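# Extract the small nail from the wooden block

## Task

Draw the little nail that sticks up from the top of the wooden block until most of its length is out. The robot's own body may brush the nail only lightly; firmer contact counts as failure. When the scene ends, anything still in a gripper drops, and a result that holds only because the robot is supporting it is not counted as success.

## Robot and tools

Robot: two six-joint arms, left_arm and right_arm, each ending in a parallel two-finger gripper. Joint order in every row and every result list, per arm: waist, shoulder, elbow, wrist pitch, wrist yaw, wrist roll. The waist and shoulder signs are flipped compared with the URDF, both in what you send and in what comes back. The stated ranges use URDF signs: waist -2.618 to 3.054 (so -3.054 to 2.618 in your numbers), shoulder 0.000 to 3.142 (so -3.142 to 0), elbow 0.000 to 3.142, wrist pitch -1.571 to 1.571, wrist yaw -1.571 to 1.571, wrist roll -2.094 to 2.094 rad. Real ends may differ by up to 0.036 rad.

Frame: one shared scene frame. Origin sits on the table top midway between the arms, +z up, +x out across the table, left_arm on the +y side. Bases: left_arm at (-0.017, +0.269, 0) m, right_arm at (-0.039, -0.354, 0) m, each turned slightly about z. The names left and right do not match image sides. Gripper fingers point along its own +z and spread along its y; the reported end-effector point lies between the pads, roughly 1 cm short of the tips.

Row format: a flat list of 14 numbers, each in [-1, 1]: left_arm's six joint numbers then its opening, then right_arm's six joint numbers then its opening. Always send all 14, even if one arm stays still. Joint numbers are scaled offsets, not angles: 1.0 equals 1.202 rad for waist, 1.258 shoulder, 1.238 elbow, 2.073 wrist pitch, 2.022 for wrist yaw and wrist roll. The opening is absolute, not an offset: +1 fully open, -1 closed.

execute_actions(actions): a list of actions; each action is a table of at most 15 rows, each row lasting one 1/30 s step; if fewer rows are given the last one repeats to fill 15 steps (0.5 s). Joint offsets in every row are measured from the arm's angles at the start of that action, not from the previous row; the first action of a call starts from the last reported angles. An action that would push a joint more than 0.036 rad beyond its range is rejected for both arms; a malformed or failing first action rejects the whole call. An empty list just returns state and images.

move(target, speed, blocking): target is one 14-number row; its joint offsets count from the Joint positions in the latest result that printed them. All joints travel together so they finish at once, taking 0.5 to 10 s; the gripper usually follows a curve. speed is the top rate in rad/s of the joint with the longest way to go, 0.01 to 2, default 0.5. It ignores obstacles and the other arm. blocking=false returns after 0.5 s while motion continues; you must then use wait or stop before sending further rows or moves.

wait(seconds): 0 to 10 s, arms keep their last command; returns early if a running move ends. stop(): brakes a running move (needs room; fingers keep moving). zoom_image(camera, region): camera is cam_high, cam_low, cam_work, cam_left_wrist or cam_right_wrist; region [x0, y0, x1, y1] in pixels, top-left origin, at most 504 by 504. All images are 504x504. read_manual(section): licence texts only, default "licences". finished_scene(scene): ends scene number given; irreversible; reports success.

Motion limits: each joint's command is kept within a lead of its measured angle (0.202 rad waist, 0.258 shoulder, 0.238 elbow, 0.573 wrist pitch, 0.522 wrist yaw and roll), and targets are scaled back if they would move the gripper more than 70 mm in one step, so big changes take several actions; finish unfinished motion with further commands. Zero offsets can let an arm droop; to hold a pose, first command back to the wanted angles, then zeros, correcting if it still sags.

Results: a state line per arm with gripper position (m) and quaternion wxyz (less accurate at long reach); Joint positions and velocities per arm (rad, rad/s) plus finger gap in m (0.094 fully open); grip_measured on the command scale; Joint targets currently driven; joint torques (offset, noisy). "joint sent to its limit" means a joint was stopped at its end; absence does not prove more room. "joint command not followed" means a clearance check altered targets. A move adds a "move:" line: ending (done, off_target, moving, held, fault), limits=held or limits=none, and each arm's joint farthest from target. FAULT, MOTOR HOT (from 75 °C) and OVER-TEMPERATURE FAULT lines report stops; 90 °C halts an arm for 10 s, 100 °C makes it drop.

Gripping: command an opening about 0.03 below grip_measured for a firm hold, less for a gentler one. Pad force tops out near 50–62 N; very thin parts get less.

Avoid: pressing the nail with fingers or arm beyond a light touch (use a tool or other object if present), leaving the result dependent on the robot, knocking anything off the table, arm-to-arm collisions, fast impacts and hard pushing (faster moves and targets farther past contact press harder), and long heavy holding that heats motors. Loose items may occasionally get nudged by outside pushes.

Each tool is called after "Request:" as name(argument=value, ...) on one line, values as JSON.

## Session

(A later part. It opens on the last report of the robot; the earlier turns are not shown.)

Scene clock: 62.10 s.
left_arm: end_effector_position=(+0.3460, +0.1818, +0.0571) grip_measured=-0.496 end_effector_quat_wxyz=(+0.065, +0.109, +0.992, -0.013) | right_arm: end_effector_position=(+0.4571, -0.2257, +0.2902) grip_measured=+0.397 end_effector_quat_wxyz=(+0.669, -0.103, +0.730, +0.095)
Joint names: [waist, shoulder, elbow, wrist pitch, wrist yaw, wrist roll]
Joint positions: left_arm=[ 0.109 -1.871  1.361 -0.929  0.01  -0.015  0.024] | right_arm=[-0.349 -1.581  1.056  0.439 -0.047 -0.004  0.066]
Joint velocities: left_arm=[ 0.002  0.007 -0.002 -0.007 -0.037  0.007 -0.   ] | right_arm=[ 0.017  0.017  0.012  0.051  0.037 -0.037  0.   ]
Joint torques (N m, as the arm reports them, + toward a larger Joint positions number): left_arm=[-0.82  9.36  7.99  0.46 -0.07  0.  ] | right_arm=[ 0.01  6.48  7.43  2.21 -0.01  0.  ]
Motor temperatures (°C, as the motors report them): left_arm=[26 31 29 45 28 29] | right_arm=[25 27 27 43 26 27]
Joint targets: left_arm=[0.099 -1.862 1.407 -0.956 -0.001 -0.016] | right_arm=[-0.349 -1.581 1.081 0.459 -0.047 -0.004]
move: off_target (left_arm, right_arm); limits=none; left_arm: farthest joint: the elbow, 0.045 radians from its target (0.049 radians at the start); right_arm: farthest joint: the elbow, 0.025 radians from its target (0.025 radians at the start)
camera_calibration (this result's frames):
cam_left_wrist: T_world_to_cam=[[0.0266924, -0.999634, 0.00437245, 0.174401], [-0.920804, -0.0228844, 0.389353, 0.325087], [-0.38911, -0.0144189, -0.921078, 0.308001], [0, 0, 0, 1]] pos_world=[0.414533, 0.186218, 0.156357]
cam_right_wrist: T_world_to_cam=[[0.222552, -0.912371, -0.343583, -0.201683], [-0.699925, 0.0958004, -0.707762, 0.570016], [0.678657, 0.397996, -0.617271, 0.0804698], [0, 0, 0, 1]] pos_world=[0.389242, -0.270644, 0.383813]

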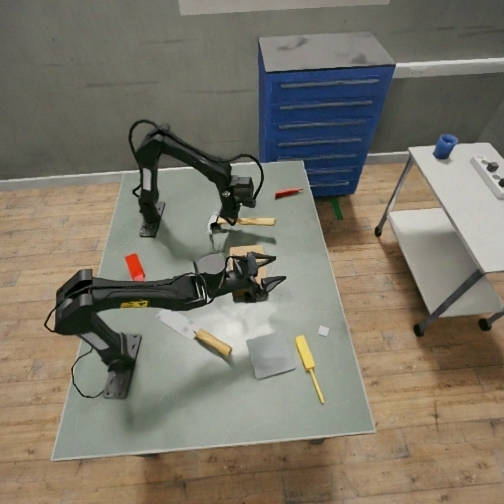

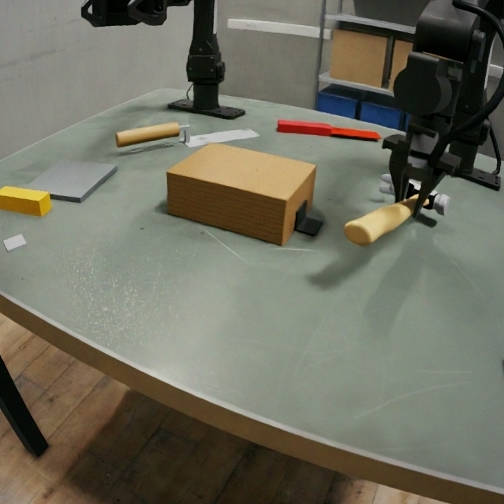

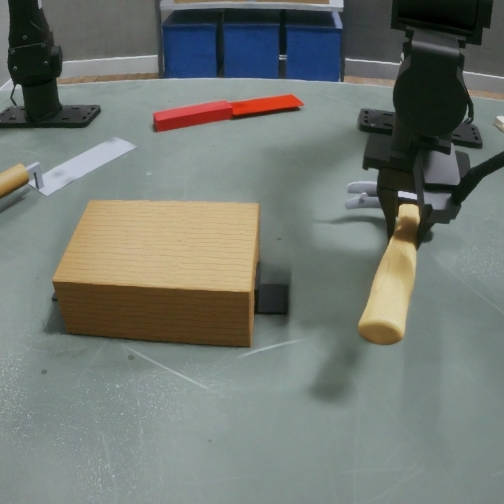

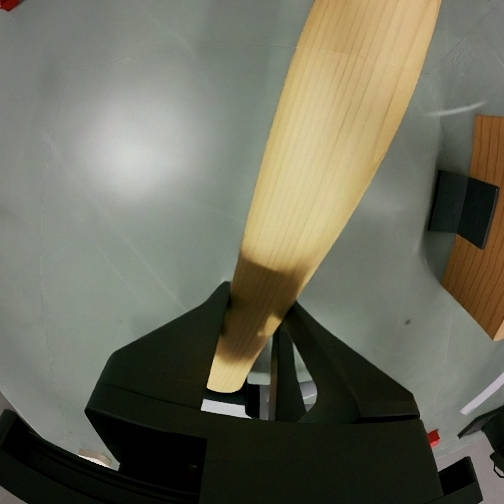

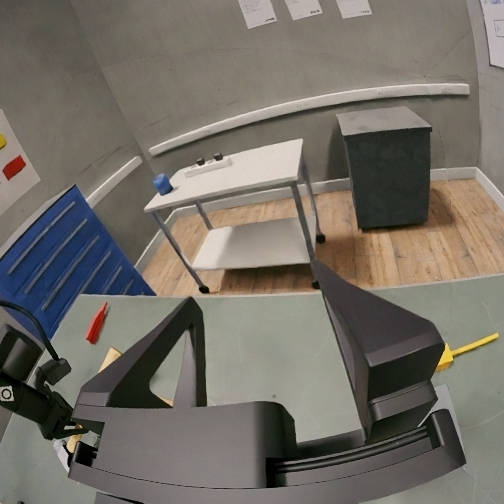

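Request:
move(target=[0,-0.077,0.035,-0.025,0,0,-1,0,0,0.02,0.01,0,0,0.4], speed=0.1)

Request:
move(target=[0,0,0.03,0,0,0,-0.2,0,0,0.02,0.01,0,0,0.4], speed=0.1)

Scene clock: 63.67 s.
left_arm: end_effector_position=(+0.3357, +0.1840, +0.0253) grip_measured=-0.496 end_effector_quat_wxyz=(+0.010, +0.109, +0.994, -0.007) | right_arm: end_effector_position=(+0.4571, -0.2257, +0.2903) grip_measured=+0.397 end_effector_quat_wxyz=(+0.669, -0.103, +0.730, +0.095)
Joint names: [waist, shoulder, elbow, wrist pitch, wrist yaw, wrist roll]
Joint positions: left_arm=[ 0.109 -1.966  1.367 -0.95   0.011 -0.015  0.024] | right_arm=[-0.349 -1.581  1.056  0.439 -0.047 -0.004  0.066]
Joint velocities: left_arm=[-0.017 -0.002  0.007 -0.081 -0.007 -0.022 -0.001] | right_arm=[ 0.007  0.027 -0.002  0.007  0.007 -0.022  0.   ]
Joint torques (N m, as the arm reports them, + toward a larger Joint positions number): left_arm=[ 0.03  8.89  7.13  0.2  -0.02 -0.01] | right_arm=[-0.01  6.48  7.41  2.22 -0.01  0.01]
Motor temperatures (°C, as the motors report them): left_arm=[26 31 29 44 27 29] | right_arm=[25 27 27 42 26 27]
Joint targets: left_arm=[0.109 -1.968 1.404 -0.981 0.010 -0.015] | right_arm=[-0.349 -1.581 1.081 0.460 -0.047 -0.004]
move: off_target (left_arm, right_arm); limits=none; left_arm: farthest joint: the elbow, 0.037 radians from its target (0.043 radians at the start); right_arm: farthest joint: the elbow, 0.025 radians from its target (0.025 radians at the start)
camera_calibration (this result's frames):
cam_left_wrist: T_world_to_cam=[[0.0256272, -0.999415, -0.022656, 0.178061], [-0.874102, -0.0333993, 0.484594, 0.311864], [-0.485067, 0.00738482, -0.874446, 0.301739], [0, 0, 0, 1]] pos_world=[0.414401, 0.186145, 0.116761]
cam_right_wrist: T_world_to_cam=[[0.222679, -0.912341, -0.343582, -0.201702], [-0.699663, 0.095863, -0.708013, 0.570055], [0.678886, 0.398051, -0.616984, 0.0803461], [0, 0, 0, 1]] pos_world=[0.389216, -0.27065, 0.383878]

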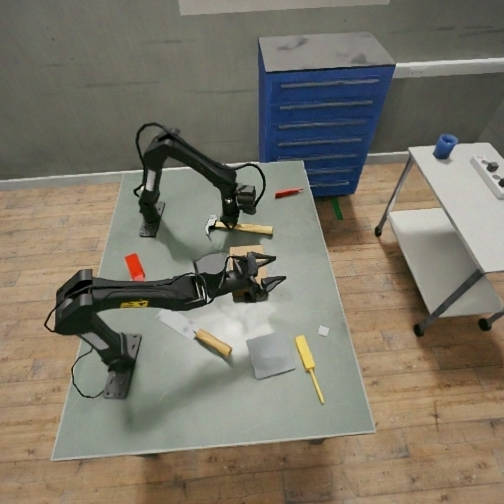

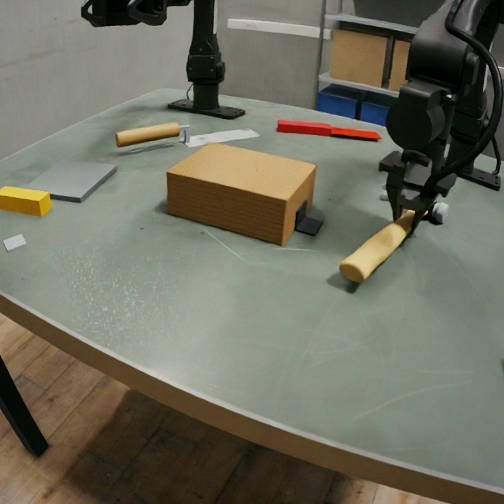

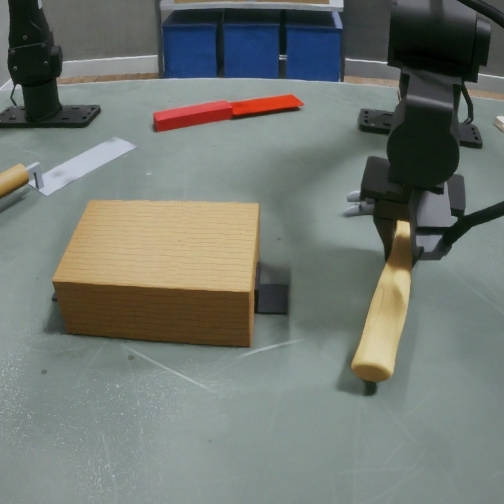

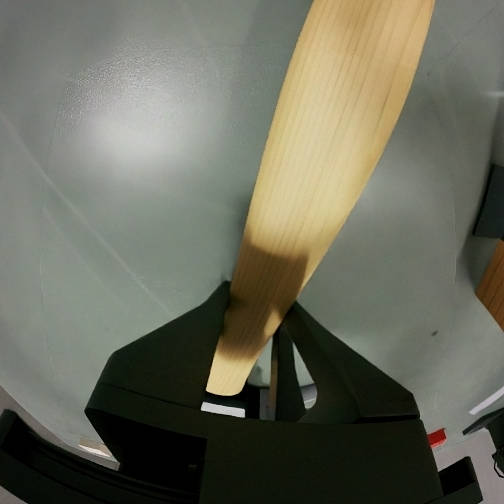

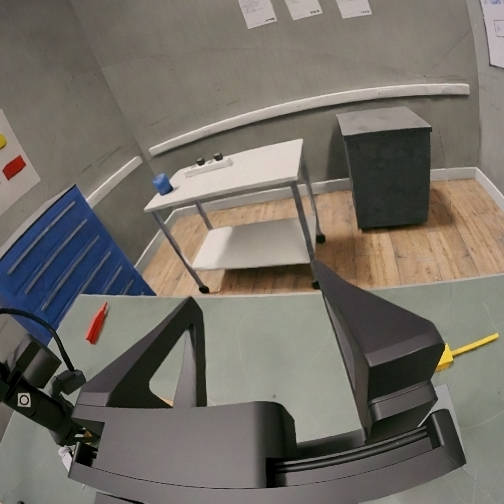

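Scene clock: 64.37 s.
left_arm: end_effector_position=(+0.3358, +0.1839, +0.0254) grip_measured=-0.202 end_effector_quat_wxyz=(+0.011, +0.109, +0.994, -0.007) | right_arm: end_effector_position=(+0.4571, -0.2257, +0.2903) grip_measured=+0.397 end_effector_quat_wxyz=(+0.669, -0.103, +0.730, +0.095)
Joint names: [waist, shoulder, elbow, wrist pitch, wrist yaw, wrist roll]
Joint positions: left_arm=[ 0.109 -1.966  1.367 -0.949  0.012 -0.015  0.038] | right_arm=[-0.349 -1.581  1.056  0.439 -0.047 -0.004  0.066]
Joint velocities: left_arm=[ 0.012  0.007  0.022 -0.007 -0.066  0.051 -0.   ] | right_arm=[ 0.002  0.017  0.012  0.022 -0.081  0.007 -0.   ]
Joint torques (N m, as the arm reports them, + toward a larger Joint positions number): left_arm=[ 0.02  9.01  7.23  0.54 -0.03  0.  ] | right_arm=[-0.02  6.46  7.42  2.22 -0.01  0.01]
Motor temperatures (°C, as the motors report them): left_arm=[26 31 29 44 27 29] | right_arm=[25 27 27 42 26 27]
Joint targets: left_arm=[0.109 -1.966 1.404 -0.950 0.011 -0.015] | right_arm=[-0.349 -1.581 1.081 0.460 -0.047 -0.004]
move: off_target (left_arm, right_arm); limits=none; left_arm: farthest joint: the elbow, 0.037 radians from its target (0.037 radians at the start); right_arm: farthest joint: the elbow, 0.025 radians from its target (0.025 radians at the start)
camera_calibration (this result's frames):
cam_left_wrist: T_world_to_cam=[[0.0256226, -0.999436, -0.0217234, 0.177863], [-0.874376, -0.0329393, 0.484129, 0.312009], [-0.484572, 0.0065898, -0.874727, 0.301807], [0, 0, 0, 1]] pos_world=[0.414503, 0.186051, 0.116809]
cam_right_wrist: T_world_to_cam=[[0.222679, -0.912341, -0.343582, -0.201702], [-0.699663, 0.095863, -0.708013, 0.570055], [0.678886, 0.398051, -0.616984, 0.0803461], [0, 0, 0, 1]] pos_world=[0.389216, -0.27065, 0.383878]

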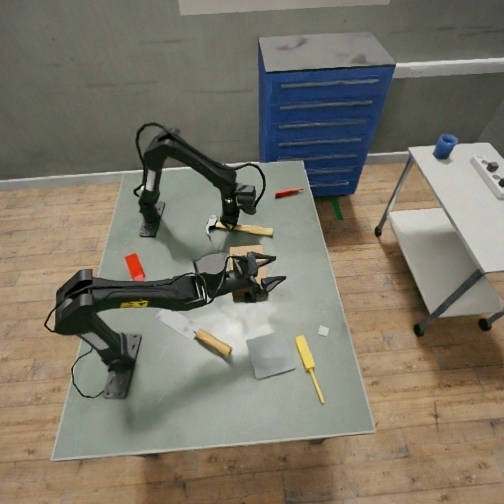

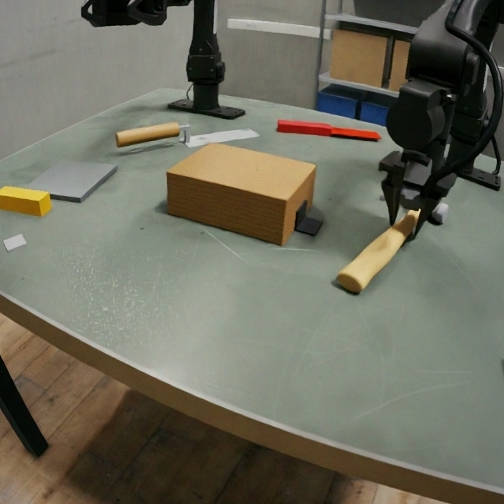

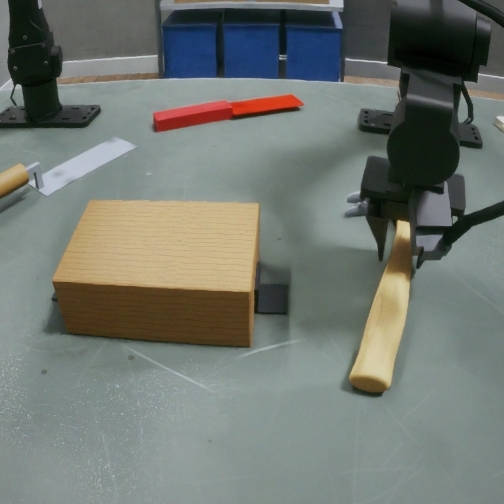

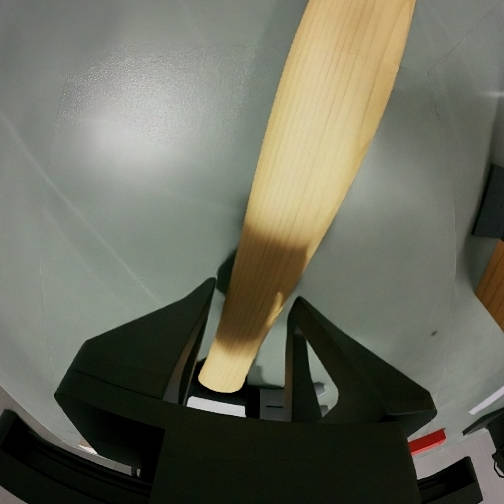

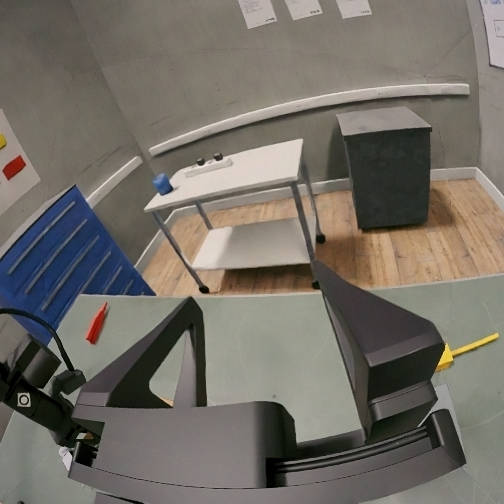

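Request:
finished_scene(scene=2)

The scene is finished: the task was done.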